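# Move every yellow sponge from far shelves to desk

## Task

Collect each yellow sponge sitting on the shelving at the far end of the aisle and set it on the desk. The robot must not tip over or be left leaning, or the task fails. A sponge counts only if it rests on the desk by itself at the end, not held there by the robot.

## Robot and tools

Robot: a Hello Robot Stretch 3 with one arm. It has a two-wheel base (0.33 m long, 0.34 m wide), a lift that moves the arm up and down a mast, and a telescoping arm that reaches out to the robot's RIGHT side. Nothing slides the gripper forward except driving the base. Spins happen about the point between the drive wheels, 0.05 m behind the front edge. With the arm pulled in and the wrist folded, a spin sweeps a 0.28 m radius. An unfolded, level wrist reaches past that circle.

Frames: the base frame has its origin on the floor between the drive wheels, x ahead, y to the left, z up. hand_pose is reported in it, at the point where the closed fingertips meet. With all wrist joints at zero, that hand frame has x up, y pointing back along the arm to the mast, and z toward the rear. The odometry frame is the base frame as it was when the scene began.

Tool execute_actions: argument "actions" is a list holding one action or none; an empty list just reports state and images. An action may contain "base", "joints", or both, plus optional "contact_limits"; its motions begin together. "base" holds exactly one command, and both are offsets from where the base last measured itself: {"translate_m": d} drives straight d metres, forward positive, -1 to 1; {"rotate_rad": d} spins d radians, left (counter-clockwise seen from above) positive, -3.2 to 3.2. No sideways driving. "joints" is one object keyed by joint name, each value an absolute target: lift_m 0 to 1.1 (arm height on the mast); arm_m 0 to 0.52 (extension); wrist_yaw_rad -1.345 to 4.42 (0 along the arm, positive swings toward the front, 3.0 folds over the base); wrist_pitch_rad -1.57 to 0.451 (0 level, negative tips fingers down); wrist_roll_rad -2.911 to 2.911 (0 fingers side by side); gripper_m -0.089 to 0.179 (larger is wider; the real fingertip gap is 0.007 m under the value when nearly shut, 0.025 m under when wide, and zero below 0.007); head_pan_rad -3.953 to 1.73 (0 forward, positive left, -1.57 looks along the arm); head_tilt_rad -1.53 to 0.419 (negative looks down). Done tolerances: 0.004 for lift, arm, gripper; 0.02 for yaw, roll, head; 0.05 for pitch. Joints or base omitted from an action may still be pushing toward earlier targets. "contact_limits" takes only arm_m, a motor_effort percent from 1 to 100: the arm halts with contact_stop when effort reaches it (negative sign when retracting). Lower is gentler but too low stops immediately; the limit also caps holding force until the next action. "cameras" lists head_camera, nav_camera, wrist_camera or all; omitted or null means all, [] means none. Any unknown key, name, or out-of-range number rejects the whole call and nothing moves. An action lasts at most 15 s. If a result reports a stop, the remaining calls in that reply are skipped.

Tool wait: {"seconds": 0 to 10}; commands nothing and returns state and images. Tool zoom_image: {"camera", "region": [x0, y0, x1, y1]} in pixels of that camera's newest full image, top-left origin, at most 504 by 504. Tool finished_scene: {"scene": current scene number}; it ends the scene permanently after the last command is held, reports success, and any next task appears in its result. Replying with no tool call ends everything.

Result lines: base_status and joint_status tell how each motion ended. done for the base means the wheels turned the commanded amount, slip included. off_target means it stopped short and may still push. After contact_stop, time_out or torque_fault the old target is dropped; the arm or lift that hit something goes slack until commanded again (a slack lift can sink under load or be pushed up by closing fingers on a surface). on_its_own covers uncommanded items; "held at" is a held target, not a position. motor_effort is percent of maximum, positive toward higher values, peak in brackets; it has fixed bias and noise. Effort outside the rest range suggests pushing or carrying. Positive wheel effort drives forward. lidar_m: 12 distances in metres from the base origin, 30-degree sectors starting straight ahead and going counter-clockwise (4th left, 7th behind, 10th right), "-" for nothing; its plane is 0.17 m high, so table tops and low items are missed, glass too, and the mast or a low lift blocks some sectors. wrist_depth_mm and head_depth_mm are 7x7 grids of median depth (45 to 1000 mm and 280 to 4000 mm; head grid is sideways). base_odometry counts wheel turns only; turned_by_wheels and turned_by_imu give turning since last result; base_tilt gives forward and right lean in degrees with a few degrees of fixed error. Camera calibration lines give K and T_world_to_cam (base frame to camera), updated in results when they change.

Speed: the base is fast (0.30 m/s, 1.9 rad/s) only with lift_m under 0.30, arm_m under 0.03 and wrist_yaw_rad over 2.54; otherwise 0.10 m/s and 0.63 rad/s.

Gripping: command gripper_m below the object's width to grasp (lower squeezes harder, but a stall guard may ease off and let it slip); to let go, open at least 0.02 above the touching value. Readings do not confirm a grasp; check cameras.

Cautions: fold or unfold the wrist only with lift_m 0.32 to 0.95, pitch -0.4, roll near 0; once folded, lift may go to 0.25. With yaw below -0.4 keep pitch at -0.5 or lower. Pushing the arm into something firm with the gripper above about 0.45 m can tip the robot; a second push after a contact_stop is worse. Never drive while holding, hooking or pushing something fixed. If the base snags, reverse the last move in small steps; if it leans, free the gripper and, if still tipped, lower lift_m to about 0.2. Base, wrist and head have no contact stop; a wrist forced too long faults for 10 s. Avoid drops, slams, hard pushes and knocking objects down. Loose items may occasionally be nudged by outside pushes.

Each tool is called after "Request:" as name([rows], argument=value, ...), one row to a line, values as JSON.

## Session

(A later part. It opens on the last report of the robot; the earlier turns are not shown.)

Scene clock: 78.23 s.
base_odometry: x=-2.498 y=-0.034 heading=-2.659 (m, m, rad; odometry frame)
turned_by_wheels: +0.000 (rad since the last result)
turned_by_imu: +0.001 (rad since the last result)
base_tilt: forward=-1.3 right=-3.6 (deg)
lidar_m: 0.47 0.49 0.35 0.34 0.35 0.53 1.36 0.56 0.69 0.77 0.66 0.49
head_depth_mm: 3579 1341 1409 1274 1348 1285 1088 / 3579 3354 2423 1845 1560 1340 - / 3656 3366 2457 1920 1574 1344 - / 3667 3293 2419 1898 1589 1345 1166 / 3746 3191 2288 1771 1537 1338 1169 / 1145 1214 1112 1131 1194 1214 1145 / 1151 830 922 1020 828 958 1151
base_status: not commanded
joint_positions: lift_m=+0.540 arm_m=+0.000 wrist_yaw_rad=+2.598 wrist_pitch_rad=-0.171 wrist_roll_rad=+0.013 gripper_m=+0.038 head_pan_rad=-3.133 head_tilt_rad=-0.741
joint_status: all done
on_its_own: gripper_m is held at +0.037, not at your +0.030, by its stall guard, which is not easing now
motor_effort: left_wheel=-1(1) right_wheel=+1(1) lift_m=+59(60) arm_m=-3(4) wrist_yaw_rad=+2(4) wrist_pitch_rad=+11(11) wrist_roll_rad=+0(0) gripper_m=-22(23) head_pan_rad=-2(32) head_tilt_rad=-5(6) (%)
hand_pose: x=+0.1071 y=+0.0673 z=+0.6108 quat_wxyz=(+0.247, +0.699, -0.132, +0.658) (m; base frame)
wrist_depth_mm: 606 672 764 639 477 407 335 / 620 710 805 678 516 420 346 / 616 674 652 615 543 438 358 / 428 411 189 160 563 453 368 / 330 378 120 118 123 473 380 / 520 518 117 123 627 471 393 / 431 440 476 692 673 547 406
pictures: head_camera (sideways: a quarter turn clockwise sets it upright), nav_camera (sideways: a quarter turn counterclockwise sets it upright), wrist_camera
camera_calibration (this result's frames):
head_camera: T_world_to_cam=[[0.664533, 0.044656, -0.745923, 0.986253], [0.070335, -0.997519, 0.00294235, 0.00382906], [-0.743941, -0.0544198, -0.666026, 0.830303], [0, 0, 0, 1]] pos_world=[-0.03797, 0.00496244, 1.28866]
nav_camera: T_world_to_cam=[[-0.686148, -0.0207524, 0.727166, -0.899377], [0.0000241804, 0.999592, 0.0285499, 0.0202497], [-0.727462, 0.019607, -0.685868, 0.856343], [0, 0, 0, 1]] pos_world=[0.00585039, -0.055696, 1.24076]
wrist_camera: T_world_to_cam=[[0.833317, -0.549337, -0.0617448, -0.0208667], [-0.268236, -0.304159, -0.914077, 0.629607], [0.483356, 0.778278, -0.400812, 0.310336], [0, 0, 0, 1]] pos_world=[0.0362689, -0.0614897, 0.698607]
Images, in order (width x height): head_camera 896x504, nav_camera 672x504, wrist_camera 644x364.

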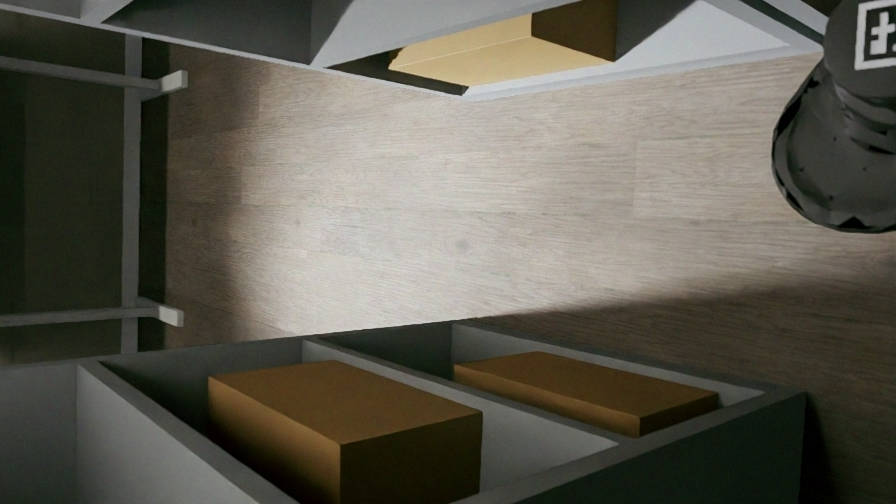

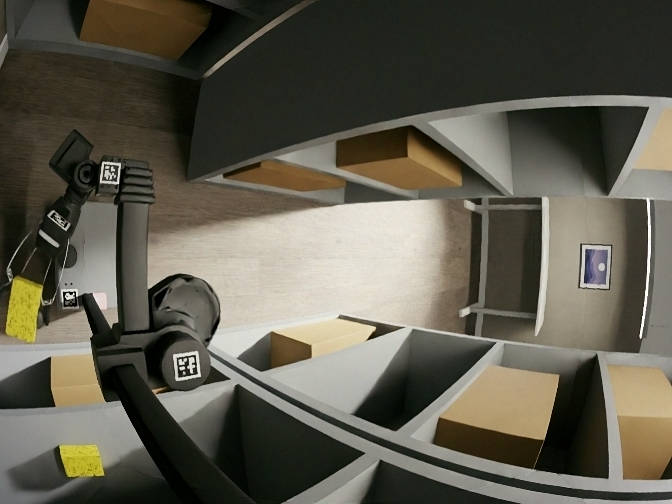

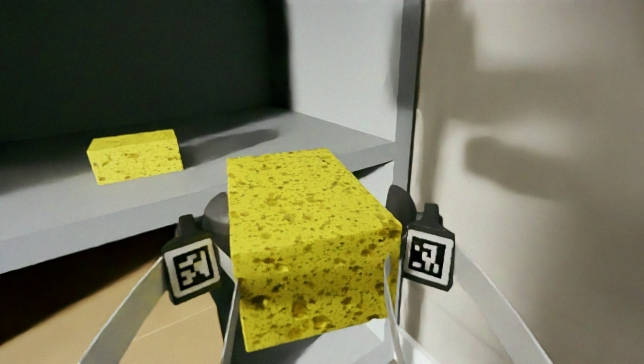

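Request:
execute_actions([
  {"base":{"translate_m":-0.25},"joints":{"lift_m":0.29}},
], cameras=[])

Request:
execute_actions([
  {"base":{"translate_m":-0.7}},
], cameras=["nav_camera"])

Request:
execute_actions([
  {"base":{"translate_m":-1}},
], cameras=[])

Request:
execute_actions([
  {"base":{"translate_m":-0.55}},
], cameras=[])

Request:
execute_actions([
  {"base":{"rotate_rad":-1.58},"joints":{"lift_m":0.95,"head_pan_rad":-1.57,"head_tilt_rad":-0.6}},
], cameras=["nav_camera","head_camera"])

Scene clock: 89.90 s.
base_odometry: x=-2.276 y=+0.082 heading=-2.659 (m, m, rad; odometry frame)
turned_by_wheels: +0.000 (rad since the last result)
turned_by_imu: +0.002 (rad since the last result)
base_tilt: forward=-1.4 right=-3.6 (deg)
lidar_m: 0.72 0.48 0.35 0.34 0.35 0.71 1.15 0.48 0.37 0.77 0.80 0.75
head_depth_mm: 3410 3300 1273 1282 1224 1202 1123 / 3450 3322 2446 1895 1552 1332 1169 / 3485 3318 2432 1914 1577 1338 1172 / 3516 3335 2444 1900 1584 1338 1161 / 3464 3356 2431 1851 1566 1342 1158 / 1004 1107 1172 1126 1187 1203 1122 / 962 828 907 815 863 845 919
base_status: done
joint_positions: lift_m=+0.290 arm_m=+0.000 wrist_yaw_rad=+2.599 wrist_pitch_rad=-0.171 wrist_roll_rad=+0.013 gripper_m=+0.038 head_pan_rad=-3.133 head_tilt_rad=-0.742
joint_status: all done
on_its_own: gripper_m is held at +0.037, not at your +0.030, by its stall guard, which is not easing now
motor_effort: left_wheel=-1(12) right_wheel=+1(6) lift_m=+30(50) arm_m=-3(2) wrist_yaw_rad=+2(2) wrist_pitch_rad=+11(11) wrist_roll_rad=+0(0) gripper_m=-22(23) head_pan_rad=-2(3) head_tilt_rad=-5(6) (%)
hand_pose: x=+0.1070 y=+0.0674 z=+0.3617 quat_wxyz=(+0.247, +0.699, -0.132, +0.658) (m; base frame)
wrist_depth_mm: 593 670 757 876 717 619 521 / 626 702 787 935 792 643 539 / 418 416 433 493 803 676 553 / 325 369 188 160 851 714 574 / 340 381 120 119 123 720 593 / 349 394 117 122 607 636 584 / 376 433 469 500 530 519 514
pictures: none
No camera images: the call's "cameras" was empty. Leave "cameras" out to get every camera's image.

Scene clock: 93.93 s.
base_odometry: x=-1.656 y=+0.407 heading=-2.659 (m, m, rad; odometry frame)
turned_by_wheels: +0.000 (rad since the last result)
turned_by_imu: +0.002 (rad since the last result)
base_tilt: forward=-1.5 right=-3.6 (deg)
lidar_m: 1.40 0.54 0.61 0.34 0.36 0.49 2.95 0.50 0.32 0.31 0.32 0.44
head_depth_mm: 2766 3063 2432 1893 1573 1341 1120 / 2858 3136 2386 1896 1572 1338 1163 / 2865 3128 2439 1910 1578 1344 1171 / 2912 3199 2426 1890 1562 1343 1168 / 2891 3127 2440 1910 1572 1339 1163 / 2929 3158 2430 1908 1580 1345 1121 / 2957 3164 2454 1897 1587 789 1051
base_status: done
joint_positions: lift_m=+0.290 arm_m=+0.000 wrist_yaw_rad=+2.599 wrist_pitch_rad=-0.171 wrist_roll_rad=+0.013 gripper_m=+0.038 head_pan_rad=-3.133 head_tilt_rad=-0.742
joint_status: not commanded
on_its_own: gripper_m is held at +0.037, not at your +0.030, by its stall guard, which is not easing now
motor_effort: left_wheel=-1(11) right_wheel=+1(5) lift_m=+30(30) arm_m=-5(3) wrist_yaw_rad=+2(2) wrist_pitch_rad=+10(10) wrist_roll_rad=+0(0) gripper_m=-22(22) head_pan_rad=-2(3) head_tilt_rad=-5(5) (%)
hand_pose: x=+0.1070 y=+0.0674 z=+0.3617 quat_wxyz=(+0.247, +0.699, -0.132, +0.658) (m; base frame)
wrist_depth_mm: 606 669 778 604 511 - - / 627 713 808 679 542 798 - / 427 547 846 714 592 763 - / 326 371 189 160 617 828 - / 346 387 120 119 123 783 783 / 356 398 116 122 608 611 613 / 378 436 465 497 519 520 512
pictures: nav_camera (sideways: a quarter turn counterclockwise sets it upright)
camera_calibration (this result's frames):
nav_camera: T_world_to_cam=[[-0.686905, -0.0206104, 0.726455, -0.898446], [0.000210782, 0.999592, 0.0285589, 0.0202368], [-0.726747, 0.0197704, -0.686621, 0.857318], [0, 0, 0, 1]] pos_world=[0.00590162, -0.0556954, 1.24075]
Images, in order (width x height): nav_camera 672x504.

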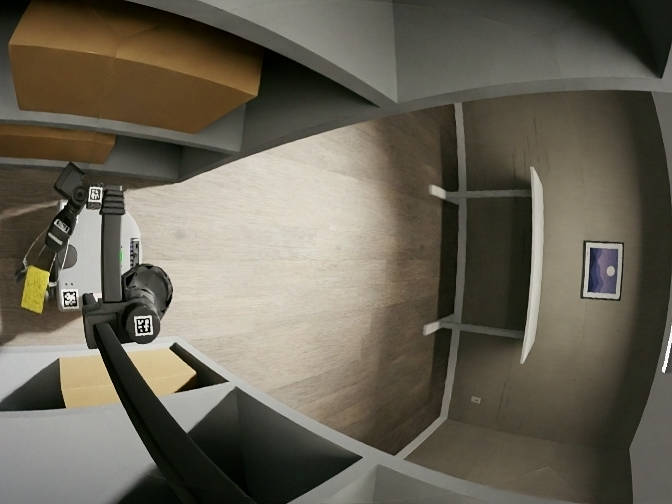

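Scene clock: 98.87 s.
base_odometry: x=-0.770 y=+0.871 heading=-2.659 (m, m, rad; odometry frame)
turned_by_wheels: +0.000 (rad since the last result)
turned_by_imu: +0.002 (rad since the last result)
base_tilt: forward=-1.4 right=-3.7 (deg)
lidar_m: 1.19 0.64 0.78 1.91 1.99 2.00 2.35 1.98 1.91 1.85 0.77 0.62
head_depth_mm: 1696 2261 2371 1899 1563 1336 1164 / 1717 2259 2406 1908 1570 1338 1169 / 1715 2274 2441 1903 1579 1331 1176 / 1706 2312 2441 1934 1588 1344 1165 / 1714 2304 2441 1913 1573 1339 1167 / 1743 2252 2273 1918 1565 1345 1163 / 1741 2361 2416 1916 1571 1335 1167
base_status: done
joint_positions: lift_m=+0.290 arm_m=+0.000 wrist_yaw_rad=+2.599 wrist_pitch_rad=-0.171 wrist_roll_rad=+0.013 gripper_m=+0.038 head_pan_rad=-3.133 head_tilt_rad=-0.742
joint_status: not commanded
on_its_own: gripper_m is held at +0.037, not at your +0.030, by its stall guard, which is not easing now
motor_effort: left_wheel=-1(11) right_wheel=+2(5) lift_m=+30(30) arm_m=-5(3) wrist_yaw_rad=+2(2) wrist_pitch_rad=+11(10) wrist_roll_rad=+0(0) gripper_m=-23(23) head_pan_rad=-2(3) head_tilt_rad=-5(6) (%)
hand_pose: x=+0.1070 y=+0.0674 z=+0.3617 quat_wxyz=(+0.247, +0.699, -0.132, +0.658) (m; base frame)
wrist_depth_mm: - - - 841 610 - - / - - - 895 629 795 - / - - - 929 673 781 - / - - 189 160 703 871 - / 863 840 120 118 124 790 779 / 672 656 117 122 613 631 625 / 547 531 512 502 521 520 523
pictures: none
No camera images: the call's "cameras" was empty. Leave "cameras" out to get every camera's image.

Scene clock: 102.27 s.
base_odometry: x=-0.283 y=+1.126 heading=-2.659 (m, m, rad; odometry frame)
turned_by_wheels: +0.000 (rad since the last result)
turned_by_imu: +0.001 (rad since the last result)
base_tilt: forward=-1.4 right=-3.6 (deg)
lidar_m: 1.13 1.15 1.98 1.91 1.98 1.50 1.81 1.46 1.90 1.82 1.93 1.13
head_depth_mm: 1405 1723 1972 1902 1572 1337 1163 / 1407 1746 1980 1897 1578 1341 1170 / 1409 1744 1988 1932 1583 1346 1169 / 1420 1753 2019 1915 1587 1328 1166 / 1418 1795 2020 1929 1579 1339 1160 / 1424 1796 2051 1859 1579 1338 1163 / 1433 1361 1948 1864 1569 1344 1165
base_status: done
joint_positions: lift_m=+0.290 arm_m=+0.000 wrist_yaw_rad=+2.599 wrist_pitch_rad=-0.171 wrist_roll_rad=+0.013 gripper_m=+0.038 head_pan_rad=-3.133 head_tilt_rad=-0.742
joint_status: not commanded
on_its_own: gripper_m is held at +0.037, not at your +0.030, by its stall guard, which is not easing now
motor_effort: left_wheel=-1(13) right_wheel=+1(5) lift_m=+30(30) arm_m=-4(3) wrist_yaw_rad=+2(2) wrist_pitch_rad=+10(11) wrist_roll_rad=+0(0) gripper_m=-23(22) head_pan_rad=-3(3) head_tilt_rad=-5(5) (%)
hand_pose: x=+0.1070 y=+0.0674 z=+0.3617 quat_wxyz=(+0.247, +0.699, -0.132, +0.658) (m; base frame)
wrist_depth_mm: - - - - - 983 903 / - - - - - - - / - - - - - - - / - - 188 160 - - - / 866 838 120 118 123 768 773 / 672 669 117 122 604 627 621 / 551 544 504 498 531 522 516
pictures: none
No camera images: the call's "cameras" was empty. Leave "cameras" out to get every camera's image.

Scene clock: 109.10 s.
base_odometry: x=-0.283 y=+1.126 heading=+2.044 (m, m, rad; odometry frame)
turned_by_wheels: -1.580 (rad since the last result)
turned_by_imu: -1.568 (rad since the last result)
base_tilt: forward=-1.4 right=-3.6 (deg)
lidar_m: 1.82 1.93 1.13 1.13 1.15 1.98 1.92 1.99 1.50 1.81 1.46 1.90
head_depth_mm: 1493 1413 1835 2023 1896 - - / 1505 1412 1838 2038 1777 - - / 1515 1415 1853 2069 1841 - - / 1522 1415 1871 2065 1836 - - / 1535 1410 1878 2103 1785 - 1205 / 1544 1412 1895 2099 1779 1456 1237 / 1552 1406 1463 2044 1724 1467 1228
base_status: done
joint_positions: lift_m=+0.950 arm_m=+0.000 wrist_yaw_rad=+2.599 wrist_pitch_rad=-0.171 wrist_roll_rad=+0.013 gripper_m=+0.038 head_pan_rad=-1.577 head_tilt_rad=-0.606
joint_status: all done
on_its_own: gripper_m is held at +0.037, not at your +0.030, by its stall guard, which is not easing now
motor_effort: left_wheel=+3(11) right_wheel=-2(8) lift_m=+59(59) arm_m=-4(3) wrist_yaw_rad=+2(2) wrist_pitch_rad=+11(11) wrist_roll_rad=+0(0) gripper_m=-23(22) head_pan_rad=+2(34) head_tilt_rad=+3(19) (%)
hand_pose: x=+0.1070 y=+0.0674 z=+1.0208 quat_wxyz=(+0.247, +0.699, -0.132, +0.658) (m; base frame)
wrist_depth_mm: - - - - - - - / - - - - - - - / - - - - - - - / - - 189 160 - - - / - - 120 119 123 - - / - - 116 122 - - - / - - - - - - -
pictures: head_camera (sideways: a quarter turn clockwise sets it upright), nav_camera (sideways: a quarter turn counterclockwise sets it upright)
camera_calibration (this result's frames):
head_camera: T_world_to_cam=[[-0.035429, 0.558651, -0.828646, 1.09836], [0.998453, 0.0553383, -0.00538155, 0.00900453], [0.0428494, -0.827555, -0.559748, 0.68725], [0, 0, 0, 1]] pos_world=[0.000474811, -0.0453597, 1.29488]
nav_camera: T_world_to_cam=[[0.0111925, -0.582239, 0.812941, -1.01544], [-0.999459, 0.0186429, 0.0271128, 0.0282126], [-0.0309417, -0.812804, -0.581715, 0.71661], [0, 0, 0, 1]] pos_world=[0.0617357, -0.00928871, 1.24159]
Images, in order (width x height): head_camera 896x504, nav_camera 672x504.

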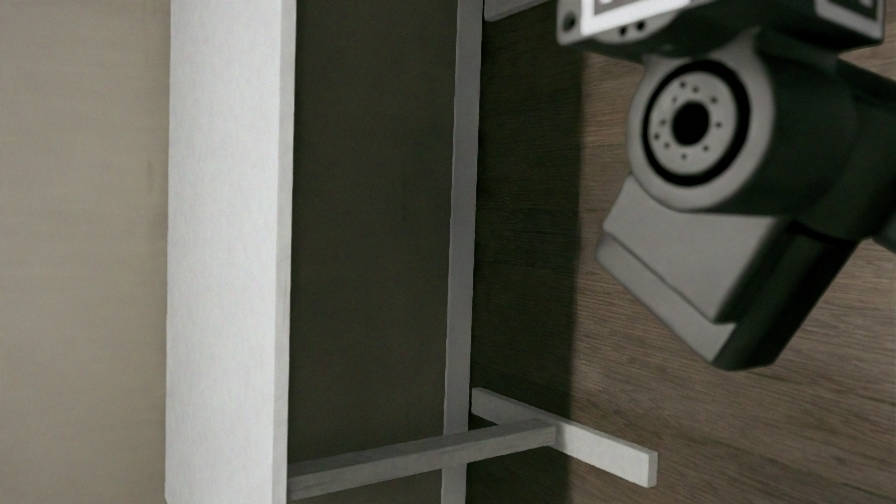

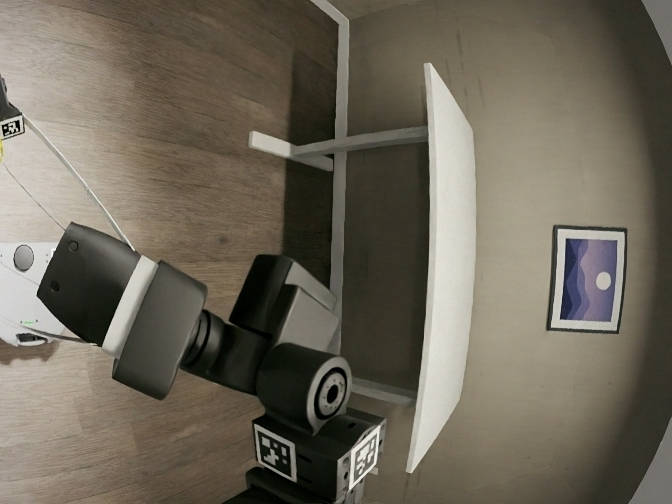

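Request:
execute_actions([
  {"base":{"rotate_rad":-1.2}},
], cameras=[])

Request:
execute_actions([
  {"base":{"translate_m":0.33},"joints":{"wrist_yaw_rad":0,"arm_m":0.2}},
], cameras=[])

Request:
execute_actions([
  {"base":{"rotate_rad":1.2},"joints":{"arm_m":0.47,"lift_m":0.96}},
])

Scene clock: 119.57 s.
base_odometry: x=-0.283 y=+1.126 heading=+0.844 (m, m, rad; odometry frame)
turned_by_wheels: -1.200 (rad since the last result)
turned_by_imu: -1.191 (rad since the last result)
base_tilt: forward=-1.3 right=-3.6 (deg)
lidar_m: 1.46 2.00 1.82 1.87 1.19 1.13 1.15 2.08 1.91 1.93 1.50 1.81
head_depth_mm: 1579 1717 1881 2053 1901 - - / 1627 1772 1993 2129 1773 - - / 1684 1857 2102 2207 1839 - - / 1787 1962 2186 2271 1837 - - / 1876 2076 2330 2284 1773 - 1214 / 1966 2177 2449 2291 1783 1455 1242 / 2065 2297 2515 2259 1792 1466 1238
base_status: done
joint_positions: lift_m=+0.950 arm_m=+0.000 wrist_yaw_rad=+2.599 wrist_pitch_rad=-0.171 wrist_roll_rad=+0.013 gripper_m=+0.038 head_pan_rad=-1.577 head_tilt_rad=-0.606
joint_status: not commanded
on_its_own: gripper_m is held at +0.037, not at your +0.030, by its stall guard, which is not easing now
motor_effort: left_wheel=+3(8) right_wheel=-2(6) lift_m=+60(60) arm_m=-4(4) wrist_yaw_rad=+2(2) wrist_pitch_rad=+10(11) wrist_roll_rad=+0(0) gripper_m=-22(22) head_pan_rad=+3(3) head_tilt_rad=+3(3) (%)
hand_pose: x=+0.1070 y=+0.0674 z=+1.0208 quat_wxyz=(+0.247, +0.699, -0.132, +0.658) (m; base frame)
wrist_depth_mm: - - - - - - - / - - - - - - - / - - - - - - - / - - 189 160 - - - / - - 120 119 123 - - / - - 116 122 - - - / - - - - - - -
pictures: none
No camera images: the call's "cameras" was empty. Leave "cameras" out to get every camera's image.

Scene clock: 123.97 s.
base_odometry: x=-0.064 y=+1.373 heading=+0.844 (m, m, rad; odometry frame)
turned_by_wheels: +0.000 (rad since the last result)
turned_by_imu: +0.000 (rad since the last result)
base_tilt: forward=-1.3 right=-3.5 (deg)
lidar_m: 1.13 1.88 1.71 1.72 1.52 1.41 1.47 2.22 2.04 2.06 1.30 1.50
head_depth_mm: 1668 1818 1951 - 1725 1455 1230 / 1769 1900 - - 1732 1456 1238 / 1825 2013 2157 - 1716 1459 1239 / 1908 2126 2311 2196 1772 1455 1234 / 1988 2179 2468 2289 1785 1453 1237 / 2055 2214 2458 2263 1763 1446 1236 / 1861 1965 2075 2195 1778 1461 1239
base_status: done
joint_positions: lift_m=+0.950 arm_m=+0.200 wrist_yaw_rad=+0.002 wrist_pitch_rad=-0.171 wrist_roll_rad=+0.013 gripper_m=+0.038 head_pan_rad=-1.577 head_tilt_rad=-0.606
joint_status: all done
on_its_own: gripper_m is held at +0.037, not at your +0.030, by its stall guard, which is not easing now
motor_effort: left_wheel=+2(9) right_wheel=-2(3) lift_m=+60(59) arm_m=+5(8) wrist_yaw_rad=-2(2) wrist_pitch_rad=+11(10) wrist_roll_rad=+0(0) gripper_m=-22(23) head_pan_rad=+2(3) head_tilt_rad=+3(3) (%)
hand_pose: x=-0.0209 y=-0.5930 z=+1.0208 quat_wxyz=(+0.700, +0.061, -0.709, -0.060) (m; base frame)
wrist_depth_mm: - - - - - - - / - - - - - - - / 672 - - - - - - / - - 189 160 - - - / - - 120 118 123 - - / - - 116 122 - - - / - - - - - - -
pictures: none
No camera images: the call's "cameras" was empty. Leave "cameras" out to get every camera's image.

Scene clock: 127.17 s.
base_odometry: x=-0.064 y=+1.373 heading=+2.044 (m, m, rad; odometry frame)
turned_by_wheels: +1.200 (rad since the last result)
turned_by_imu: +1.193 (rad since the last result)
base_tilt: forward=-1.4 right=-3.5 (deg)
lidar_m: 1.70 1.80 1.45 1.41 1.47 2.11 2.04 2.12 1.30 1.50 1.13 1.77
head_depth_mm: 1241 1329 - 1723 1794 1456 1234 / 1250 1321 804 1720 1780 1453 1234 / 1261 1344 765 1740 1776 1460 1234 / 1259 1333 852 1748 1781 1459 1236 / 1272 1344 854 1771 1760 1459 1235 / 1276 1350 847 1784 1670 1451 1235 / 1284 1359 847 1294 1730 1455 1233
base_status: done
joint_positions: lift_m=+0.960 arm_m=+0.470 wrist_yaw_rad=+0.001 wrist_pitch_rad=-0.171 wrist_roll_rad=+0.013 gripper_m=+0.038 head_pan_rad=-1.577 head_tilt_rad=-0.606
joint_status: all done
on_its_own: gripper_m is held at +0.037, not at your +0.030, by its stall guard, which is not easing now
motor_effort: left_wheel=-1(7) right_wheel=+1(7) lift_m=+59(61) arm_m=+4(5) wrist_yaw_rad=+0(1) wrist_pitch_rad=+10(11) wrist_roll_rad=+0(0) gripper_m=-23(24) head_pan_rad=+3(3) head_tilt_rad=+4(3) (%)
hand_pose: x=-0.0213 y=-0.8630 z=+1.0308 quat_wxyz=(+0.700, +0.061, -0.709, -0.061) (m; base frame)
wrist_depth_mm: 684 698 694 708 714 723 731 / 735 727 735 754 750 763 754 / 686 672 641 631 610 601 574 / 431 421 188 160 398 389 380 / 309 307 120 119 123 288 284 / 244 241 116 122 221 229 227 / 200 196 185 182 191 192 189
pictures: head_camera (sideways: a quarter turn clockwise sets it upright), nav_camera (sideways: a quarter turn counterclockwise sets it upright), wrist_camera
camera_calibration (this result's frames):
head_camera: T_world_to_cam=[[-0.0355115, 0.558587, -0.828686, 1.09841], [0.998445, 0.0554848, -0.00538595, 0.00901031], [0.0429709, -0.827588, -0.559688, 0.687172], [0, 0, 0, 1]] pos_world=[0.000481481, -0.0453611, 1.29489]
nav_camera: T_world_to_cam=[[0.0112785, -0.582179, 0.812982, -1.01549], [-0.999461, 0.0184978, 0.0271119, 0.0282138], [-0.0308224, -0.81285, -0.581657, 0.716534], [0, 0, 0, 1]] pos_world=[0.0617371, -0.00928485, 1.24159]
wrist_camera: T_world_to_cam=[[-0.997343, 0.0386701, -0.0617452, 0.0694798], [0.0720641, 0.399086, -0.914077, 1.31027], [-0.0107058, -0.916098, -0.400812, -0.208021], [0, 0, 0, 1]] pos_world=[-0.0273551, -0.716164, 1.1186]
Images, in order (width x height): head_camera 896x504, nav_camera 672x504, wrist_camera 644x364.

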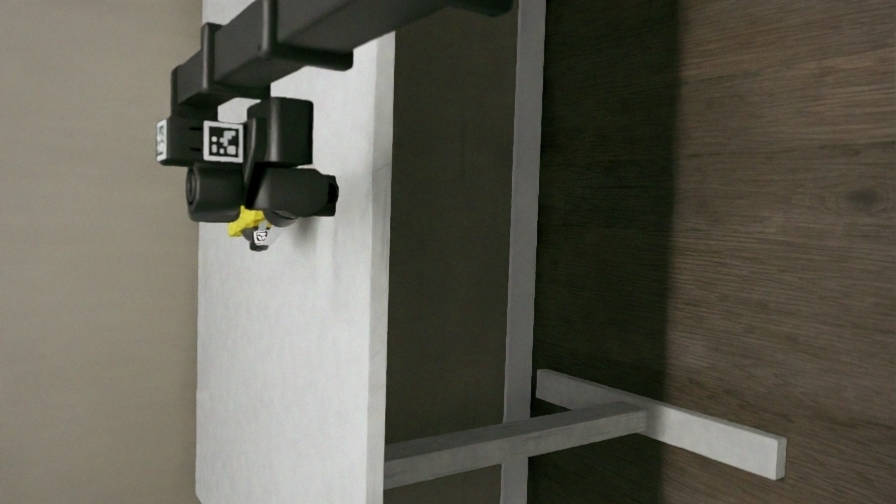

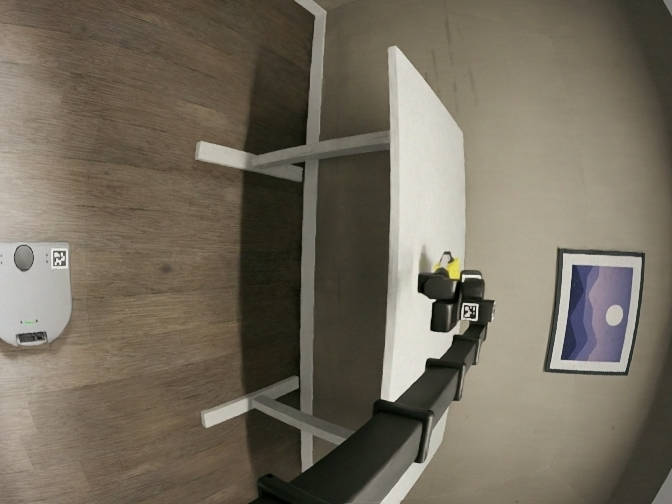

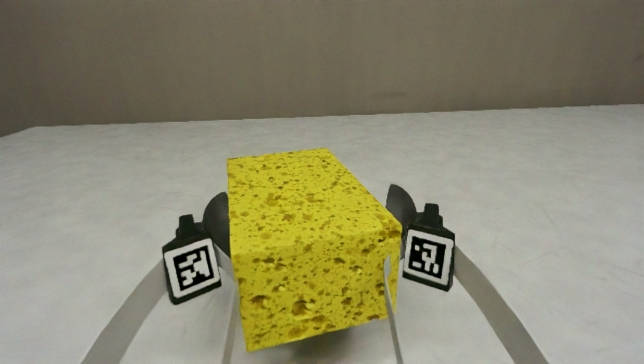

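Request:
execute_actions([
  {"joints":{"lift_m":0.91}},
], cameras=[])

Request:
execute_actions([
  {"joints":{"gripper_m":0.14}},
], cameras=["wrist_camera"])

Request:
execute_actions([
  {"joints":{"arm_m":0.2,"lift_m":0.93}},
], cameras=["head_camera"])

Request:
execute_actions([
  {"base":{"translate_m":-0.12},"joints":{"arm_m":0,"lift_m":0.75,"wrist_yaw_rad":2.6,"wrist_pitch_rad":-0.35,"gripper_m":0.1,"head_pan_rad":-3.14,"head_tilt_rad":-0.6}},
], cameras=[])

Request:
execute_actions([
  {"base":{"rotate_rad":-1.585},"joints":{"lift_m":0.29}},
], cameras=[])

Request:
execute_actions([
  {"base":{"translate_m":-0.7}},
], cameras=["head_camera","nav_camera"])

Scene clock: 137.10 s.
base_odometry: x=-0.064 y=+1.373 heading=+2.044 (m, m, rad; odometry frame)
turned_by_wheels: +0.000 (rad since the last result)
turned_by_imu: +0.001 (rad since the last result)
base_tilt: forward=-1.4 right=-3.6 (deg)
lidar_m: 1.71 1.80 1.45 1.40 1.47 2.10 2.04 2.11 1.30 1.50 1.13 1.77
head_depth_mm: 1247 1310 959 - 1754 1463 1235 / 1242 1331 - 1732 1778 1453 1236 / 1248 1343 - 1739 1769 1463 1235 / 1262 1344 815 1749 1787 1457 1230 / 1272 1330 851 1759 1790 1465 1239 / 1278 1351 850 1777 1689 1467 1234 / 1280 1353 848 1300 1713 1456 1237
base_status: not commanded
joint_positions: lift_m=+0.910 arm_m=+0.470 wrist_yaw_rad=+0.001 wrist_pitch_rad=-0.171 wrist_roll_rad=+0.013 gripper_m=+0.038 head_pan_rad=-1.577 head_tilt_rad=-0.606
joint_status: all done
on_its_own: gripper_m is held at +0.037, not at your +0.030, by its stall guard, which is not easing now
motor_effort: left_wheel=-1(1) right_wheel=+1(1) lift_m=+30(52) arm_m=+5(5) wrist_yaw_rad=+0(0) wrist_pitch_rad=+11(10) wrist_roll_rad=+0(0) gripper_m=-23(24) head_pan_rad=+2(3) head_tilt_rad=+4(3) (%)
hand_pose: x=-0.0213 y=-0.8630 z=+0.9817 quat_wxyz=(+0.700, +0.061, -0.709, -0.061) (m; base frame)
wrist_depth_mm: 672 681 709 714 711 714 714 / 726 745 719 744 762 759 745 / 481 464 456 439 418 413 400 / 297 291 189 160 275 271 265 / 217 213 120 119 123 200 197 / 169 167 116 122 154 160 158 / 139 137 129 130 133 132 132
pictures: none
No camera images: the call's "cameras" was empty. Leave "cameras" out to get every camera's image.

Scene clock: 138.63 s.
base_odometry: x=-0.064 y=+1.373 heading=+2.044 (m, m, rad; odometry frame)
turned_by_wheels: +0.000 (rad since the last result)
turned_by_imu: +0.000 (rad since the last result)
base_tilt: forward=-1.4 right=-3.5 (deg)
lidar_m: 1.71 1.80 1.44 1.41 1.47 2.11 2.04 2.11 1.30 1.51 1.13 1.77
head_depth_mm: 1239 1310 958 - 1758 1462 1237 / 1249 1326 - 1721 1772 1466 1237 / 1254 1347 - 1743 1777 1457 1228 / 1265 1332 805 1766 1775 1460 1240 / 1272 1339 850 1754 1785 1459 1236 / 1277 1353 847 1779 1668 1464 1230 / 1279 1353 851 1300 1719 1473 1237
base_status: not commanded
joint_positions: lift_m=+0.910 arm_m=+0.470 wrist_yaw_rad=+0.001 wrist_pitch_rad=-0.171 wrist_roll_rad=+0.013 gripper_m=+0.140 head_pan_rad=-1.577 head_tilt_rad=-0.606
joint_status: all done
motor_effort: left_wheel=-1(1) right_wheel=+1(1) lift_m=+30(30) arm_m=+4(4) wrist_yaw_rad=+0(0) wrist_pitch_rad=+10(11) wrist_roll_rad=+0(0) gripper_m=+0(92) head_pan_rad=+2(3) head_tilt_rad=+3(3) (%)
hand_pose: x=-0.0213 y=-0.8630 z=+0.9817 quat_wxyz=(+0.700, +0.061, -0.709, -0.061) (m; base frame)
wrist_depth_mm: 700 701 691 709 713 729 722 / 729 731 736 746 740 744 759 / 486 470 460 436 428 410 399 / 298 294 251 169 277 270 264 / 215 225 140 124 193 210 198 / 176 - 152 124 155 153 158 / - 138 129 130 133 132 131
pictures: wrist_camera
camera_calibration (this result's frames):
wrist_camera: T_world_to_cam=[[-0.997342, 0.0386713, -0.0617454, 0.0664489], [0.0720647, 0.399086, -0.914077, 1.26538], [-0.0107068, -0.916098, -0.400812, -0.227702], [0, 0, 0, 1]] pos_world=[-0.0273552, -0.716165, 1.0695]
Images, in order (width x height): wrist_camera 644x364.

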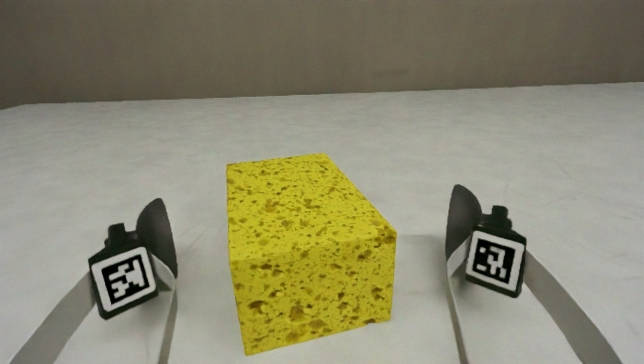

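Scene clock: 141.83 s.
base_odometry: x=-0.064 y=+1.373 heading=+2.044 (m, m, rad; odometry frame)
turned_by_wheels: +0.000 (rad since the last result)
turned_by_imu: +0.001 (rad since the last result)
base_tilt: forward=-1.4 right=-3.6 (deg)
lidar_m: 1.71 1.80 1.44 1.41 1.47 2.11 2.03 2.12 1.30 1.50 1.13 1.77
head_depth_mm: 1249 1309 903 - 1729 1462 1230 / 1258 1321 961 - 1702 1456 1239 / 1256 1320 850 - 1682 1454 1247 / 1259 1338 850 1801 1779 1452 1234 / 1271 1348 851 1775 1767 1463 1236 / 1275 1350 851 1777 1678 1458 1239 / 1284 1353 847 1301 1720 1447 1239
base_status: not commanded
joint_positions: lift_m=+0.930 arm_m=+0.200 wrist_yaw_rad=+0.001 wrist_pitch_rad=-0.171 wrist_roll_rad=+0.013 gripper_m=+0.140 head_pan_rad=-1.577 head_tilt_rad=-0.606
joint_status: all done
motor_effort: left_wheel=-1(1) right_wheel=+1(1) lift_m=+59(61) arm_m=-4(4) wrist_yaw_rad=-1(0) wrist_pitch_rad=+11(10) wrist_roll_rad=+0(0) gripper_m=+1(1) head_pan_rad=+2(3) head_tilt_rad=+4(3) (%)
hand_pose: x=-0.0213 y=-0.5936 z=+1.0008 quat_wxyz=(+0.700, +0.061, -0.709, -0.061) (m; base frame)
wrist_depth_mm: 935 915 929 958 960 982 958 / - 960 978 980 987 - - / 573 565 543 395 503 495 473 / 351 349 335 332 328 318 314 / 288 285 292 - - - - / - - - - - - 846 / - 855 - - - - -
pictures: head_camera (sideways: a quarter turn clockwise sets it upright)
camera_calibration (this result's frames):
head_camera: T_world_to_cam=[[-0.0355118, 0.558586, -0.828686, 1.09841], [0.998445, 0.0554852, -0.00538598, 0.00901035], [0.0429713, -0.827589, -0.559688, 0.687171], [0, 0, 0, 1]] pos_world=[0.000481502, -0.0453611, 1.29489]
Images, in order (width x height): head_camera 896x504.

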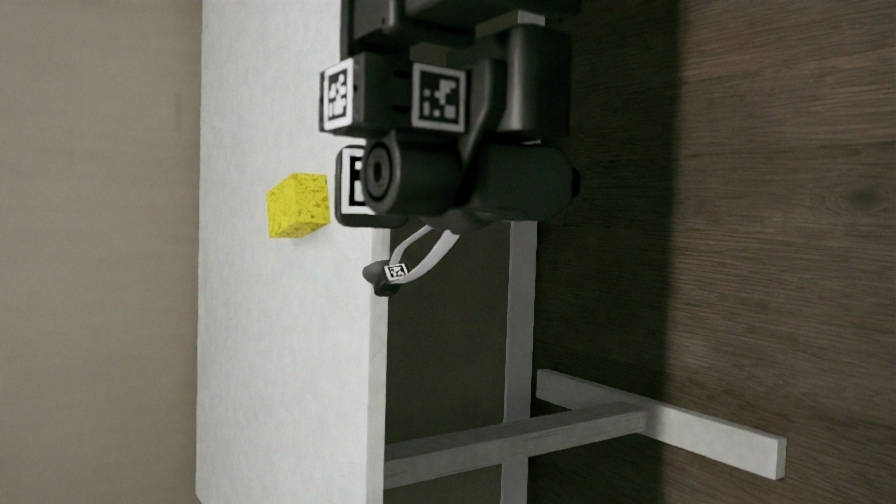

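Scene clock: 144.53 s.
base_odometry: x=-0.009 y=+1.266 heading=+2.044 (m, m, rad; odometry frame)
turned_by_wheels: +0.000 (rad since the last result)
turned_by_imu: +0.001 (rad since the last result)
base_tilt: forward=-1.3 right=-3.6 (deg)
lidar_m: 1.83 1.92 1.45 1.43 1.45 1.99 1.92 1.99 1.23 1.50 1.18 1.89
head_depth_mm: 1590 1736 1941 2121 1775 1499 - / 1595 1746 1953 2133 1777 1489 - / 1624 1760 1976 2175 1784 1503 - / 1619 1779 1986 2170 1775 1465 1235 / 1639 1795 2007 2184 1788 1460 1233 / 1654 1822 2036 2186 1779 1464 1240 / 1659 1827 2081 2186 1782 1460 1236
base_status: done
joint_positions: lift_m=+0.750 arm_m=+0.000 wrist_yaw_rad=+2.598 wrist_pitch_rad=-0.363 wrist_roll_rad=+0.013 gripper_m=+0.100 head_pan_rad=-3.133 head_tilt_rad=-0.606
joint_status: all done
motor_effort: left_wheel=-1(7) right_wheel=+1(2) lift_m=+30(50) arm_m=-4(5) wrist_yaw_rad=+3(4) wrist_pitch_rad=+7(9) wrist_roll_rad=+0(0) gripper_m=+0(93) head_pan_rad=-3(33) head_tilt_rad=+3(6) (%)
hand_pose: x=+0.0982 y=+0.0523 z=+0.7756 quat_wxyz=(+0.310, +0.708, -0.065, +0.631) (m; base frame)
wrist_depth_mm: - - - - - - - / - - - - - - - / - - - - - - - / - - - - - - - / - - - - - - - / - - - - - - - / 954 919 934 914 912 914 913
pictures: none
No camera images: the call's "cameras" was empty. Leave "cameras" out to get every camera's image.

Scene clock: 149.53 s.
base_odometry: x=-0.009 y=+1.266 heading=+0.459 (m, m, rad; odometry frame)
turned_by_wheels: -1.585 (rad since the last result)
turned_by_imu: -1.574 (rad since the last result)
base_tilt: forward=-1.3 right=-3.5 (deg)
lidar_m: 1.50 1.18 1.88 1.83 1.92 1.45 1.42 1.45 1.98 1.92 1.99 1.23
head_depth_mm: 1182 1281 1413 1593 1718 1467 1234 / 1972 2064 1885 1907 1744 1449 1233 / 2739 3019 3184 2289 1790 1465 1232 / 2780 3034 3161 2288 1785 1467 1240 / 1945 2163 2309 2068 1777 1467 1240 / 1224 1336 1481 1670 1774 1464 1236 / 1201 1327 1478 1681 1777 1460 1233
base_status: done
joint_positions: lift_m=+0.290 arm_m=+0.000 wrist_yaw_rad=+2.598 wrist_pitch_rad=-0.364 wrist_roll_rad=+0.013 gripper_m=+0.100 head_pan_rad=-3.133 head_tilt_rad=-0.606
joint_status: all done
motor_effort: left_wheel=+2(8) right_wheel=-2(5) lift_m=+30(31) arm_m=-4(4) wrist_yaw_rad=+3(2) wrist_pitch_rad=+7(7) wrist_roll_rad=+0(0) gripper_m=+0(1) head_pan_rad=-3(1) head_tilt_rad=+4(4) (%)
hand_pose: x=+0.0981 y=+0.0523 z=+0.3154 quat_wxyz=(+0.310, +0.708, -0.065, +0.631) (m; base frame)
wrist_depth_mm: - - - - - - - / - - - - - - - / - - 982 978 956 938 907 / 748 756 751 737 734 733 705 / 628 628 616 606 588 595 585 / 514 526 514 518 492 498 499 / 465 - 442 444 437 438 435
pictures: none
No camera images: the call's "cameras" was empty. Leave "cameras" out to get every camera's image.

Scene clock: 153.57 s.
base_odometry: x=-0.637 y=+0.956 heading=+0.459 (m, m, rad; odometry frame)
turned_by_wheels: +0.000 (rad since the last result)
turned_by_imu: +0.002 (rad since the last result)
base_tilt: forward=-1.2 right=-3.6 (deg)
lidar_m: 2.20 1.83 1.90 1.85 0.99 0.76 1.19 0.78 1.00 1.92 1.99 1.86
head_depth_mm: 1325 1379 1224 1097 1077 1073 1190 / 2152 2334 2560 1799 1632 1425 1235 / 2166 2378 2658 2306 1783 1467 1242 / 2175 2404 2670 2310 1793 1450 1237 / 2139 2362 2115 2059 1776 1457 1238 / 1213 1226 1640 1403 1351 1345 1235 / 931 950 1606 1201 967 1128 1236
base_status: done
joint_positions: lift_m=+0.290 arm_m=+0.000 wrist_yaw_rad=+2.598 wrist_pitch_rad=-0.364 wrist_roll_rad=+0.013 gripper_m=+0.100 head_pan_rad=-3.133 head_tilt_rad=-0.605
joint_status: not commanded
motor_effort: left_wheel=+2(8) right_wheel=-2(8) lift_m=+29(30) arm_m=-5(4) wrist_yaw_rad=+2(2) wrist_pitch_rad=+7(7) wrist_roll_rad=+0(0) gripper_m=-1(0) head_pan_rad=-3(4) head_tilt_rad=+3(3) (%)
hand_pose: x=+0.0981 y=+0.0523 z=+0.3153 quat_wxyz=(+0.310, +0.708, -0.065, +0.631) (m; base frame)
wrist_depth_mm: - - - - - - - / - - - - - - - / - - 988 964 967 921 899 / 765 772 754 745 724 735 727 / 610 626 611 607 598 597 582 / 514 523 511 508 494 505 504 / 466 - 447 445 435 435 435
pictures: head_camera (sideways: a quarter turn clockwise sets it upright), nav_camera (sideways: a quarter turn counterclockwise sets it upright)
camera_calibration (this result's frames):
head_camera: T_world_to_cam=[[0.557568, 0.0436038, -0.828985, 1.09518], [0.0699539, -0.997536, -0.00541896, 0.0147171], [-0.827179, -0.0549693, -0.559244, 0.691902], [0, 0, 0, 1]] pos_world=[-0.0393415, 0.00496016, 1.29491]
nav_camera: T_world_to_cam=[[-0.581518, -0.0197155, 0.813295, -1.01228], [0.00401782, 0.999625, 0.0271052, 0.0221013], [-0.813524, 0.0190298, -0.58122, 0.72074], [0, 0, 0, 1]] pos_world=[-0.00240947, -0.0557661, 1.24159]
Images, in order (width x height): head_camera 896x504, nav_camera 672x504.

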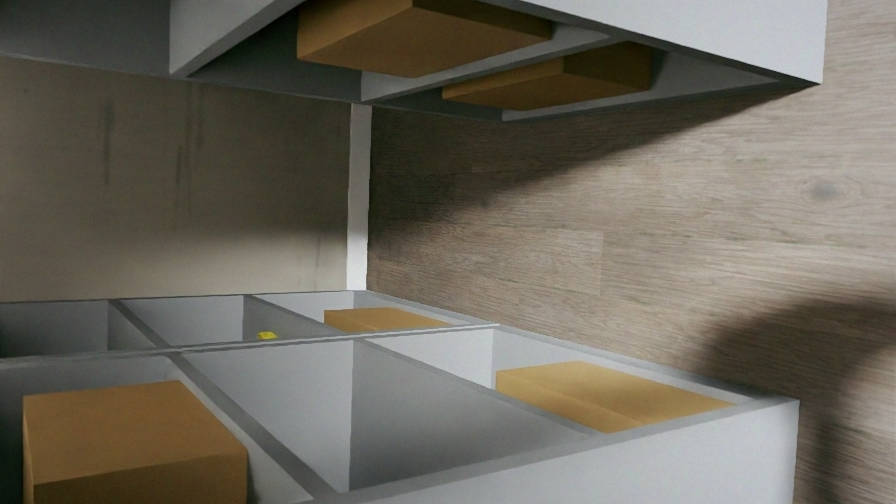

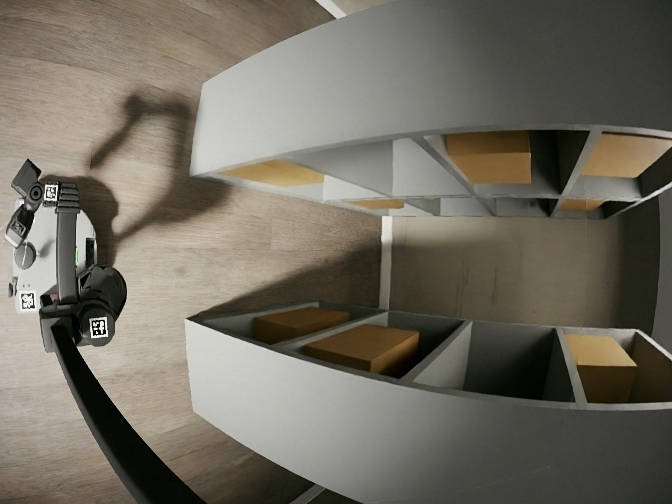

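Request:
execute_actions([
  {"base":{"translate_m":-1}},
], cameras=[])

Request:
execute_actions([
  {"base":{"translate_m":-1},"joints":{"head_pan_rad":-1.57,"head_tilt_rad":-1.0}},
], cameras=[])

Request:
execute_actions([
  {"base":{"translate_m":-0.08},"joints":{"lift_m":0.6,"wrist_yaw_rad":1.65,"wrist_pitch_rad":-0.15}},
], cameras=["head_camera","nav_camera"])

Scene clock: 165.20 s.
base_odometry: x=-1.533 y=+0.512 heading=+0.459 (m, m, rad; odometry frame)
turned_by_wheels: +0.000 (rad since the last result)
turned_by_imu: +0.003 (rad since the last result)
base_tilt: forward=-1.1 right=-3.6 (deg)
lidar_m: 2.79 0.40 0.38 0.31 0.31 0.43 1.56 0.67 0.36 0.35 0.36 2.73
head_depth_mm: 1304 1432 1599 1803 1784 1467 1063 / 1317 1447 1599 1807 1777 1465 1240 / 1310 1451 1620 1830 1784 1471 1236 / 1323 1467 1634 1842 1775 1460 1231 / 1344 1467 1642 1838 1786 1463 1229 / 1297 1382 1608 1383 1313 1322 1189 / 1310 1257 1597 1295 876 937 1094
base_status: done
joint_positions: lift_m=+0.290 arm_m=+0.000 wrist_yaw_rad=+2.598 wrist_pitch_rad=-0.364 wrist_roll_rad=+0.013 gripper_m=+0.100 head_pan_rad=-3.133 head_tilt_rad=-0.605
joint_status: not commanded
motor_effort: left_wheel=+2(8) right_wheel=-2(9) lift_m=+30(30) arm_m=-4(5) wrist_yaw_rad=+3(2) wrist_pitch_rad=+7(7) wrist_roll_rad=+0(0) gripper_m=+0(0) head_pan_rad=-2(2) head_tilt_rad=+3(3) (%)
hand_pose: x=+0.0981 y=+0.0523 z=+0.3153 quat_wxyz=(+0.310, +0.708, -0.065, +0.631) (m; base frame)
wrist_depth_mm: 577 642 606 408 - - - / 600 676 677 455 - - - / 471 721 728 503 944 917 946 / 366 623 623 553 744 723 713 / 336 517 493 543 606 584 589 / 358 426 484 511 498 503 497 / - - 442 438 435 432 436
pictures: none
No camera images: the call's "cameras" was empty. Leave "cameras" out to get every camera's image.

Scene clock: 170.13 s.
base_odometry: x=-2.429 y=+0.069 heading=+0.459 (m, m, rad; odometry frame)
turned_by_wheels: +0.000 (rad since the last result)
turned_by_imu: +0.002 (rad since the last result)
base_tilt: forward=-1.3 right=-3.4 (deg)
lidar_m: 1.28 0.48 0.54 0.77 0.80 0.60 0.58 0.60 0.35 0.34 0.35 0.46
head_depth_mm: 559 463 407 885 793 1172 1094 / 561 463 410 889 786 1138 - / 564 464 413 892 801 1132 - / 567 466 414 896 807 1151 1119 / 568 468 416 895 820 1167 1102 / 571 469 417 896 826 1186 1104 / 573 470 418 820 809 1173 1111
base_status: done
joint_positions: lift_m=+0.290 arm_m=+0.000 wrist_yaw_rad=+2.598 wrist_pitch_rad=-0.364 wrist_roll_rad=+0.013 gripper_m=+0.100 head_pan_rad=-1.577 head_tilt_rad=-0.988
joint_status: all done
motor_effort: left_wheel=+2(8) right_wheel=-2(8) lift_m=+30(30) arm_m=-3(3) wrist_yaw_rad=+2(2) wrist_pitch_rad=+7(7) wrist_roll_rad=+0(0) gripper_m=+0(0) head_pan_rad=+2(33) head_tilt_rad=-7(38) (%)
hand_pose: x=+0.0980 y=+0.0523 z=+0.3153 quat_wxyz=(+0.310, +0.708, -0.065, +0.631) (m; base frame)
wrist_depth_mm: 615 679 784 562 519 591 891 / 649 718 915 611 555 681 980 / 665 766 884 673 623 789 910 / 699 755 740 700 645 725 717 / 635 633 606 616 596 594 589 / 531 525 516 508 493 498 503 / - - 442 442 439 439 433
pictures: none
No camera images: the call's "cameras" was empty. Leave "cameras" out to get every camera's image.

Scene clock: 173.80 s.
base_odometry: x=-2.501 y=+0.034 heading=+0.460 (m, m, rad; odometry frame)
turned_by_wheels: +0.000 (rad since the last result)
turned_by_imu: +0.001 (rad since the last result)
base_tilt: forward=-1.4 right=-3.5 (deg)
lidar_m: 1.36 0.54 0.65 0.77 0.70 0.52 0.50 0.52 0.35 0.34 0.35 0.50
head_depth_mm: 560 462 406 889 800 1174 - / 562 463 409 889 789 - - / 564 465 413 888 794 - - / 565 466 414 890 804 1056 1110 / 567 467 415 895 819 1078 1085 / 570 470 417 892 819 1170 1112 / 573 471 418 899 825 1188 1098
base_status: done
joint_positions: lift_m=+0.600 arm_m=+0.000 wrist_yaw_rad=+1.652 wrist_pitch_rad=-0.172 wrist_roll_rad=+0.013 gripper_m=+0.100 head_pan_rad=-1.576 head_tilt_rad=-0.988
joint_status: all done
motor_effort: left_wheel=+2(8) right_wheel=-1(8) lift_m=+59(63) arm_m=-4(3) wrist_yaw_rad=-1(2) wrist_pitch_rad=+10(13) wrist_roll_rad=+0(0) gripper_m=+0(0) head_pan_rad=+2(2) head_tilt_rad=-8(7) (%)
hand_pose: x=+0.2262 y=-0.1251 z=+0.6708 quat_wxyz=(+0.519, +0.562, -0.436, +0.473) (m; base frame)
wrist_depth_mm: 633 848 - - - 355 270 / 664 747 - - - 353 282 / 692 739 - - - 371 300 / 568 907 - - - 357 319 / 495 803 - - - 354 342 / 501 661 - - 969 339 310 / 535 798 899 917 859 419 257
pictures: head_camera (sideways: a quarter turn clockwise sets it upright), nav_camera (sideways: a quarter turn counterclockwise sets it upright)
camera_calibration (this result's frames):
head_camera: T_world_to_cam=[[-0.0341878, 0.827348, -0.560648, 0.749096], [0.998412, 0.0534044, 0.0179266, -0.0213367], [0.0447726, -0.559145, -0.82786, 1.03594], [0, 0, 0, 1]] pos_world=[0.000530943, -0.0393823, 1.27798]
nav_camera: T_world_to_cam=[[0.0100057, -0.84338, 0.537224, -0.656137], [-0.99953, 0.00713776, 0.0298214, 0.024701], [-0.0289854, -0.53727, -0.842912, 1.05629], [0, 0, 0, 1]] pos_world=[0.0618714, 0.0139636, 1.24212]
Images, in order (width x height): head_camera 896x504, nav_camera 672x504.

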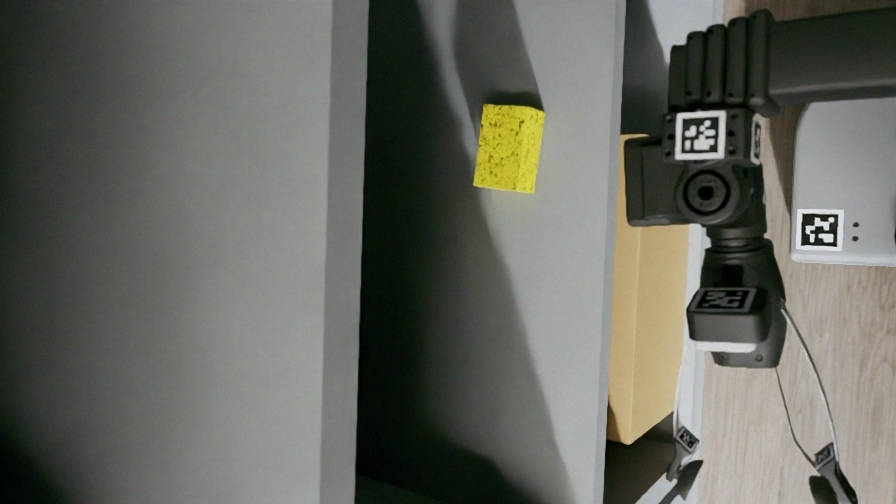

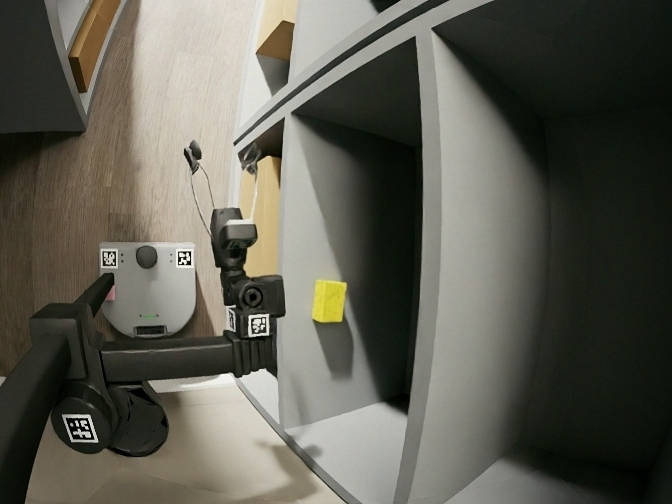

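Request:
execute_actions([
  {"base":{"translate_m":-0.057},"joints":{"wrist_yaw_rad":0,"gripper_m":0.179,"arm_m":0.02}},
], cameras=["wrist_camera"])

Scene clock: 180.13 s.
base_odometry: x=-2.552 y=+0.008 heading=+0.460 (m, m, rad; odometry frame)
turned_by_wheels: +0.000 (rad since the last result)
turned_by_imu: +0.001 (rad since the last result)
base_tilt: forward=-1.4 right=-3.4 (deg)
lidar_m: 1.36 0.59 0.73 0.77 0.62 0.46 0.44 0.46 0.56 0.34 0.35 0.48
head_depth_mm: 559 461 405 889 799 1167 - / 560 462 409 892 802 - - / 564 464 411 889 803 - - / 566 466 414 896 801 1165 1118 / 568 468 415 898 817 1168 1107 / 570 469 416 893 824 1171 1100 / 573 471 418 898 820 1185 1108
base_status: done
joint_positions: lift_m=+0.600 arm_m=+0.020 wrist_yaw_rad=+0.002 wrist_pitch_rad=-0.172 wrist_roll_rad=+0.013 gripper_m=+0.179 head_pan_rad=-1.576 head_tilt_rad=-0.988
joint_status: all done
motor_effort: left_wheel=+2(5) right_wheel=-1(5) lift_m=+59(59) arm_m=+4(0) wrist_yaw_rad=-2(3) wrist_pitch_rad=+11(11) wrist_roll_rad=+0(0) gripper_m=-1(96) head_pan_rad=+1(3) head_tilt_rad=-7(8) (%)
hand_pose: x=-0.0209 y=-0.4131 z=+0.6708 quat_wxyz=(+0.700, +0.061, -0.709, -0.060) (m; base frame)
wrist_depth_mm: 446 450 450 454 452 453 428 / 471 468 474 483 482 488 429 / 498 503 506 507 523 517 435 / 523 527 521 528 532 533 437 / 452 418 410 407 402 416 384 / - 322 322 321 317 300 315 / 265 270 261 210 244 258 257
pictures: wrist_camera
camera_calibration (this result's frames):
wrist_camera: T_world_to_cam=[[-0.997403, 0.0370797, -0.0617411, 0.0295851], [0.0714246, 0.399283, -0.914042, 0.80162], [-0.00924023, -0.916078, -0.400894, 0.0600097], [0, 0, 0, 1]] pos_world=[-0.0271926, -0.266196, 0.758598]
Images, in order (width x height): wrist_camera 644x364.

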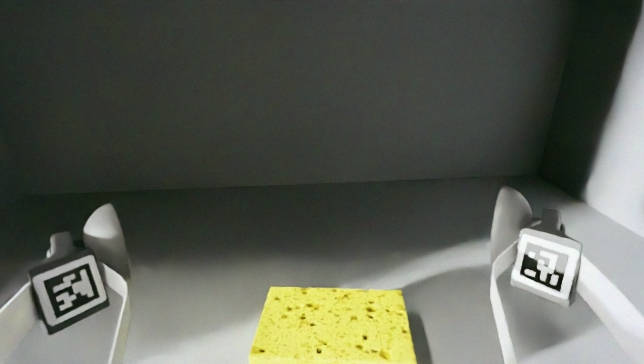

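Request:
execute_actions([
  {"base":{"translate_m":-0.018},"joints":{"lift_m":0.56}},
], cameras=[])

Request:
execute_actions([
  {"joints":{"lift_m":0.49,"arm_m":0.04}},
], cameras=["wrist_camera"])

Scene clock: 184.70 s.
base_odometry: x=-2.568 y=+0.000 heading=+0.460 (m, m, rad; odometry frame)
turned_by_wheels: +0.000 (rad since the last result)
turned_by_imu: +0.001 (rad since the last result)
base_tilt: forward=-1.4 right=-3.7 (deg)
lidar_m: 1.36 0.61 0.76 0.77 0.60 0.44 0.42 0.44 0.53 0.34 0.35 0.48
head_depth_mm: 559 462 404 887 799 1164 1097 / 562 463 407 889 802 - - / 562 465 411 891 798 - - / 564 465 414 895 795 1162 1113 / 569 468 416 894 819 1171 1105 / 570 469 417 900 820 1178 1102 / 573 470 418 901 825 1184 1107
base_status: done
joint_positions: lift_m=+0.560 arm_m=+0.020 wrist_yaw_rad=+0.002 wrist_pitch_rad=-0.171 wrist_roll_rad=+0.013 gripper_m=+0.179 head_pan_rad=-1.576 head_tilt_rad=-0.988
joint_status: all done
motor_effort: left_wheel=+2(5) right_wheel=-1(6) lift_m=+30(55) arm_m=+4(3) wrist_yaw_rad=-1(2) wrist_pitch_rad=+10(11) wrist_roll_rad=+0(0) gripper_m=+0(0) head_pan_rad=+2(1) head_tilt_rad=-7(7) (%)
hand_pose: x=-0.0210 y=-0.4131 z=+0.6318 quat_wxyz=(+0.700, +0.061, -0.709, -0.061) (m; base frame)
wrist_depth_mm: 443 446 446 449 460 464 405 / 469 476 473 478 479 491 408 / 494 502 504 512 522 522 416 / 476 472 463 454 439 439 397 / 367 342 334 334 329 340 321 / - 268 208 197 259 246 258 / 216 222 193 185 208 212 212
pictures: none
No camera images: the call's "cameras" was empty. Leave "cameras" out to get every camera's image.

Scene clock: 186.17 s.
base_odometry: x=-2.568 y=+0.000 heading=+0.460 (m, m, rad; odometry frame)
turned_by_wheels: +0.000 (rad since the last result)
turned_by_imu: +0.000 (rad since the last result)
base_tilt: forward=-1.3 right=-3.6 (deg)
lidar_m: 1.36 0.61 0.76 0.77 0.60 0.44 0.42 0.44 0.54 0.34 0.35 0.48
head_depth_mm: 559 462 405 886 797 1178 1096 / 562 463 408 892 801 - - / 565 464 411 890 801 - - / 566 467 414 894 795 1167 1118 / 567 468 415 894 820 1167 1101 / 570 470 416 895 817 1171 1107 / 573 471 418 901 824 1183 1113
base_status: not commanded
joint_positions: lift_m=+0.490 arm_m=+0.040 wrist_yaw_rad=+0.002 wrist_pitch_rad=-0.171 wrist_roll_rad=+0.013 gripper_m=+0.179 head_pan_rad=-1.576 head_tilt_rad=-0.988
joint_status: all done
motor_effort: left_wheel=+2(2) right_wheel=-1(1) lift_m=+29(30) arm_m=+4(7) wrist_yaw_rad=-1(1) wrist_pitch_rad=+10(11) wrist_roll_rad=+0(0) gripper_m=+1(0) head_pan_rad=+3(2) head_tilt_rad=-7(7) (%)
hand_pose: x=-0.0211 y=-0.4331 z=+0.5618 quat_wxyz=(+0.700, +0.061, -0.709, -0.061) (m; base frame)
wrist_depth_mm: 429 427 431 440 442 443 403 / 448 453 461 468 459 472 407 / 466 466 452 432 421 411 376 / 295 288 168 165 255 269 262 / 224 209 138 136 180 209 195 / - 163 149 145 147 151 158 / 132 135 134 132 132 131 129
pictures: wrist_camera
camera_calibration (this result's frames):
wrist_camera: T_world_to_cam=[[-0.997379, 0.0376932, -0.0617618, 0.0237171], [0.0716841, 0.398757, -0.914251, 0.709919], [-0.00983306, -0.916282, -0.400414, -0.00237953], [0, 0, 0, 1]] pos_world=[-0.0272584, -0.28616, 0.649556]
Images, in order (width x height): wrist_camera 644x364.

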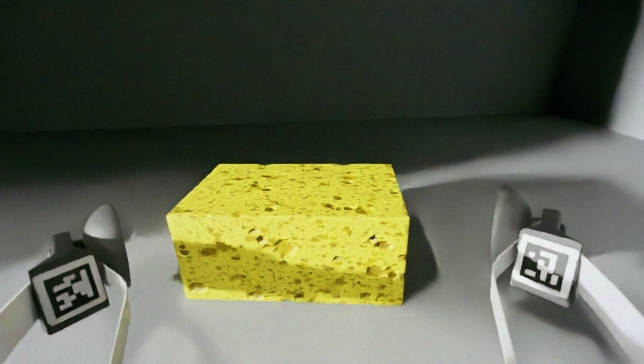

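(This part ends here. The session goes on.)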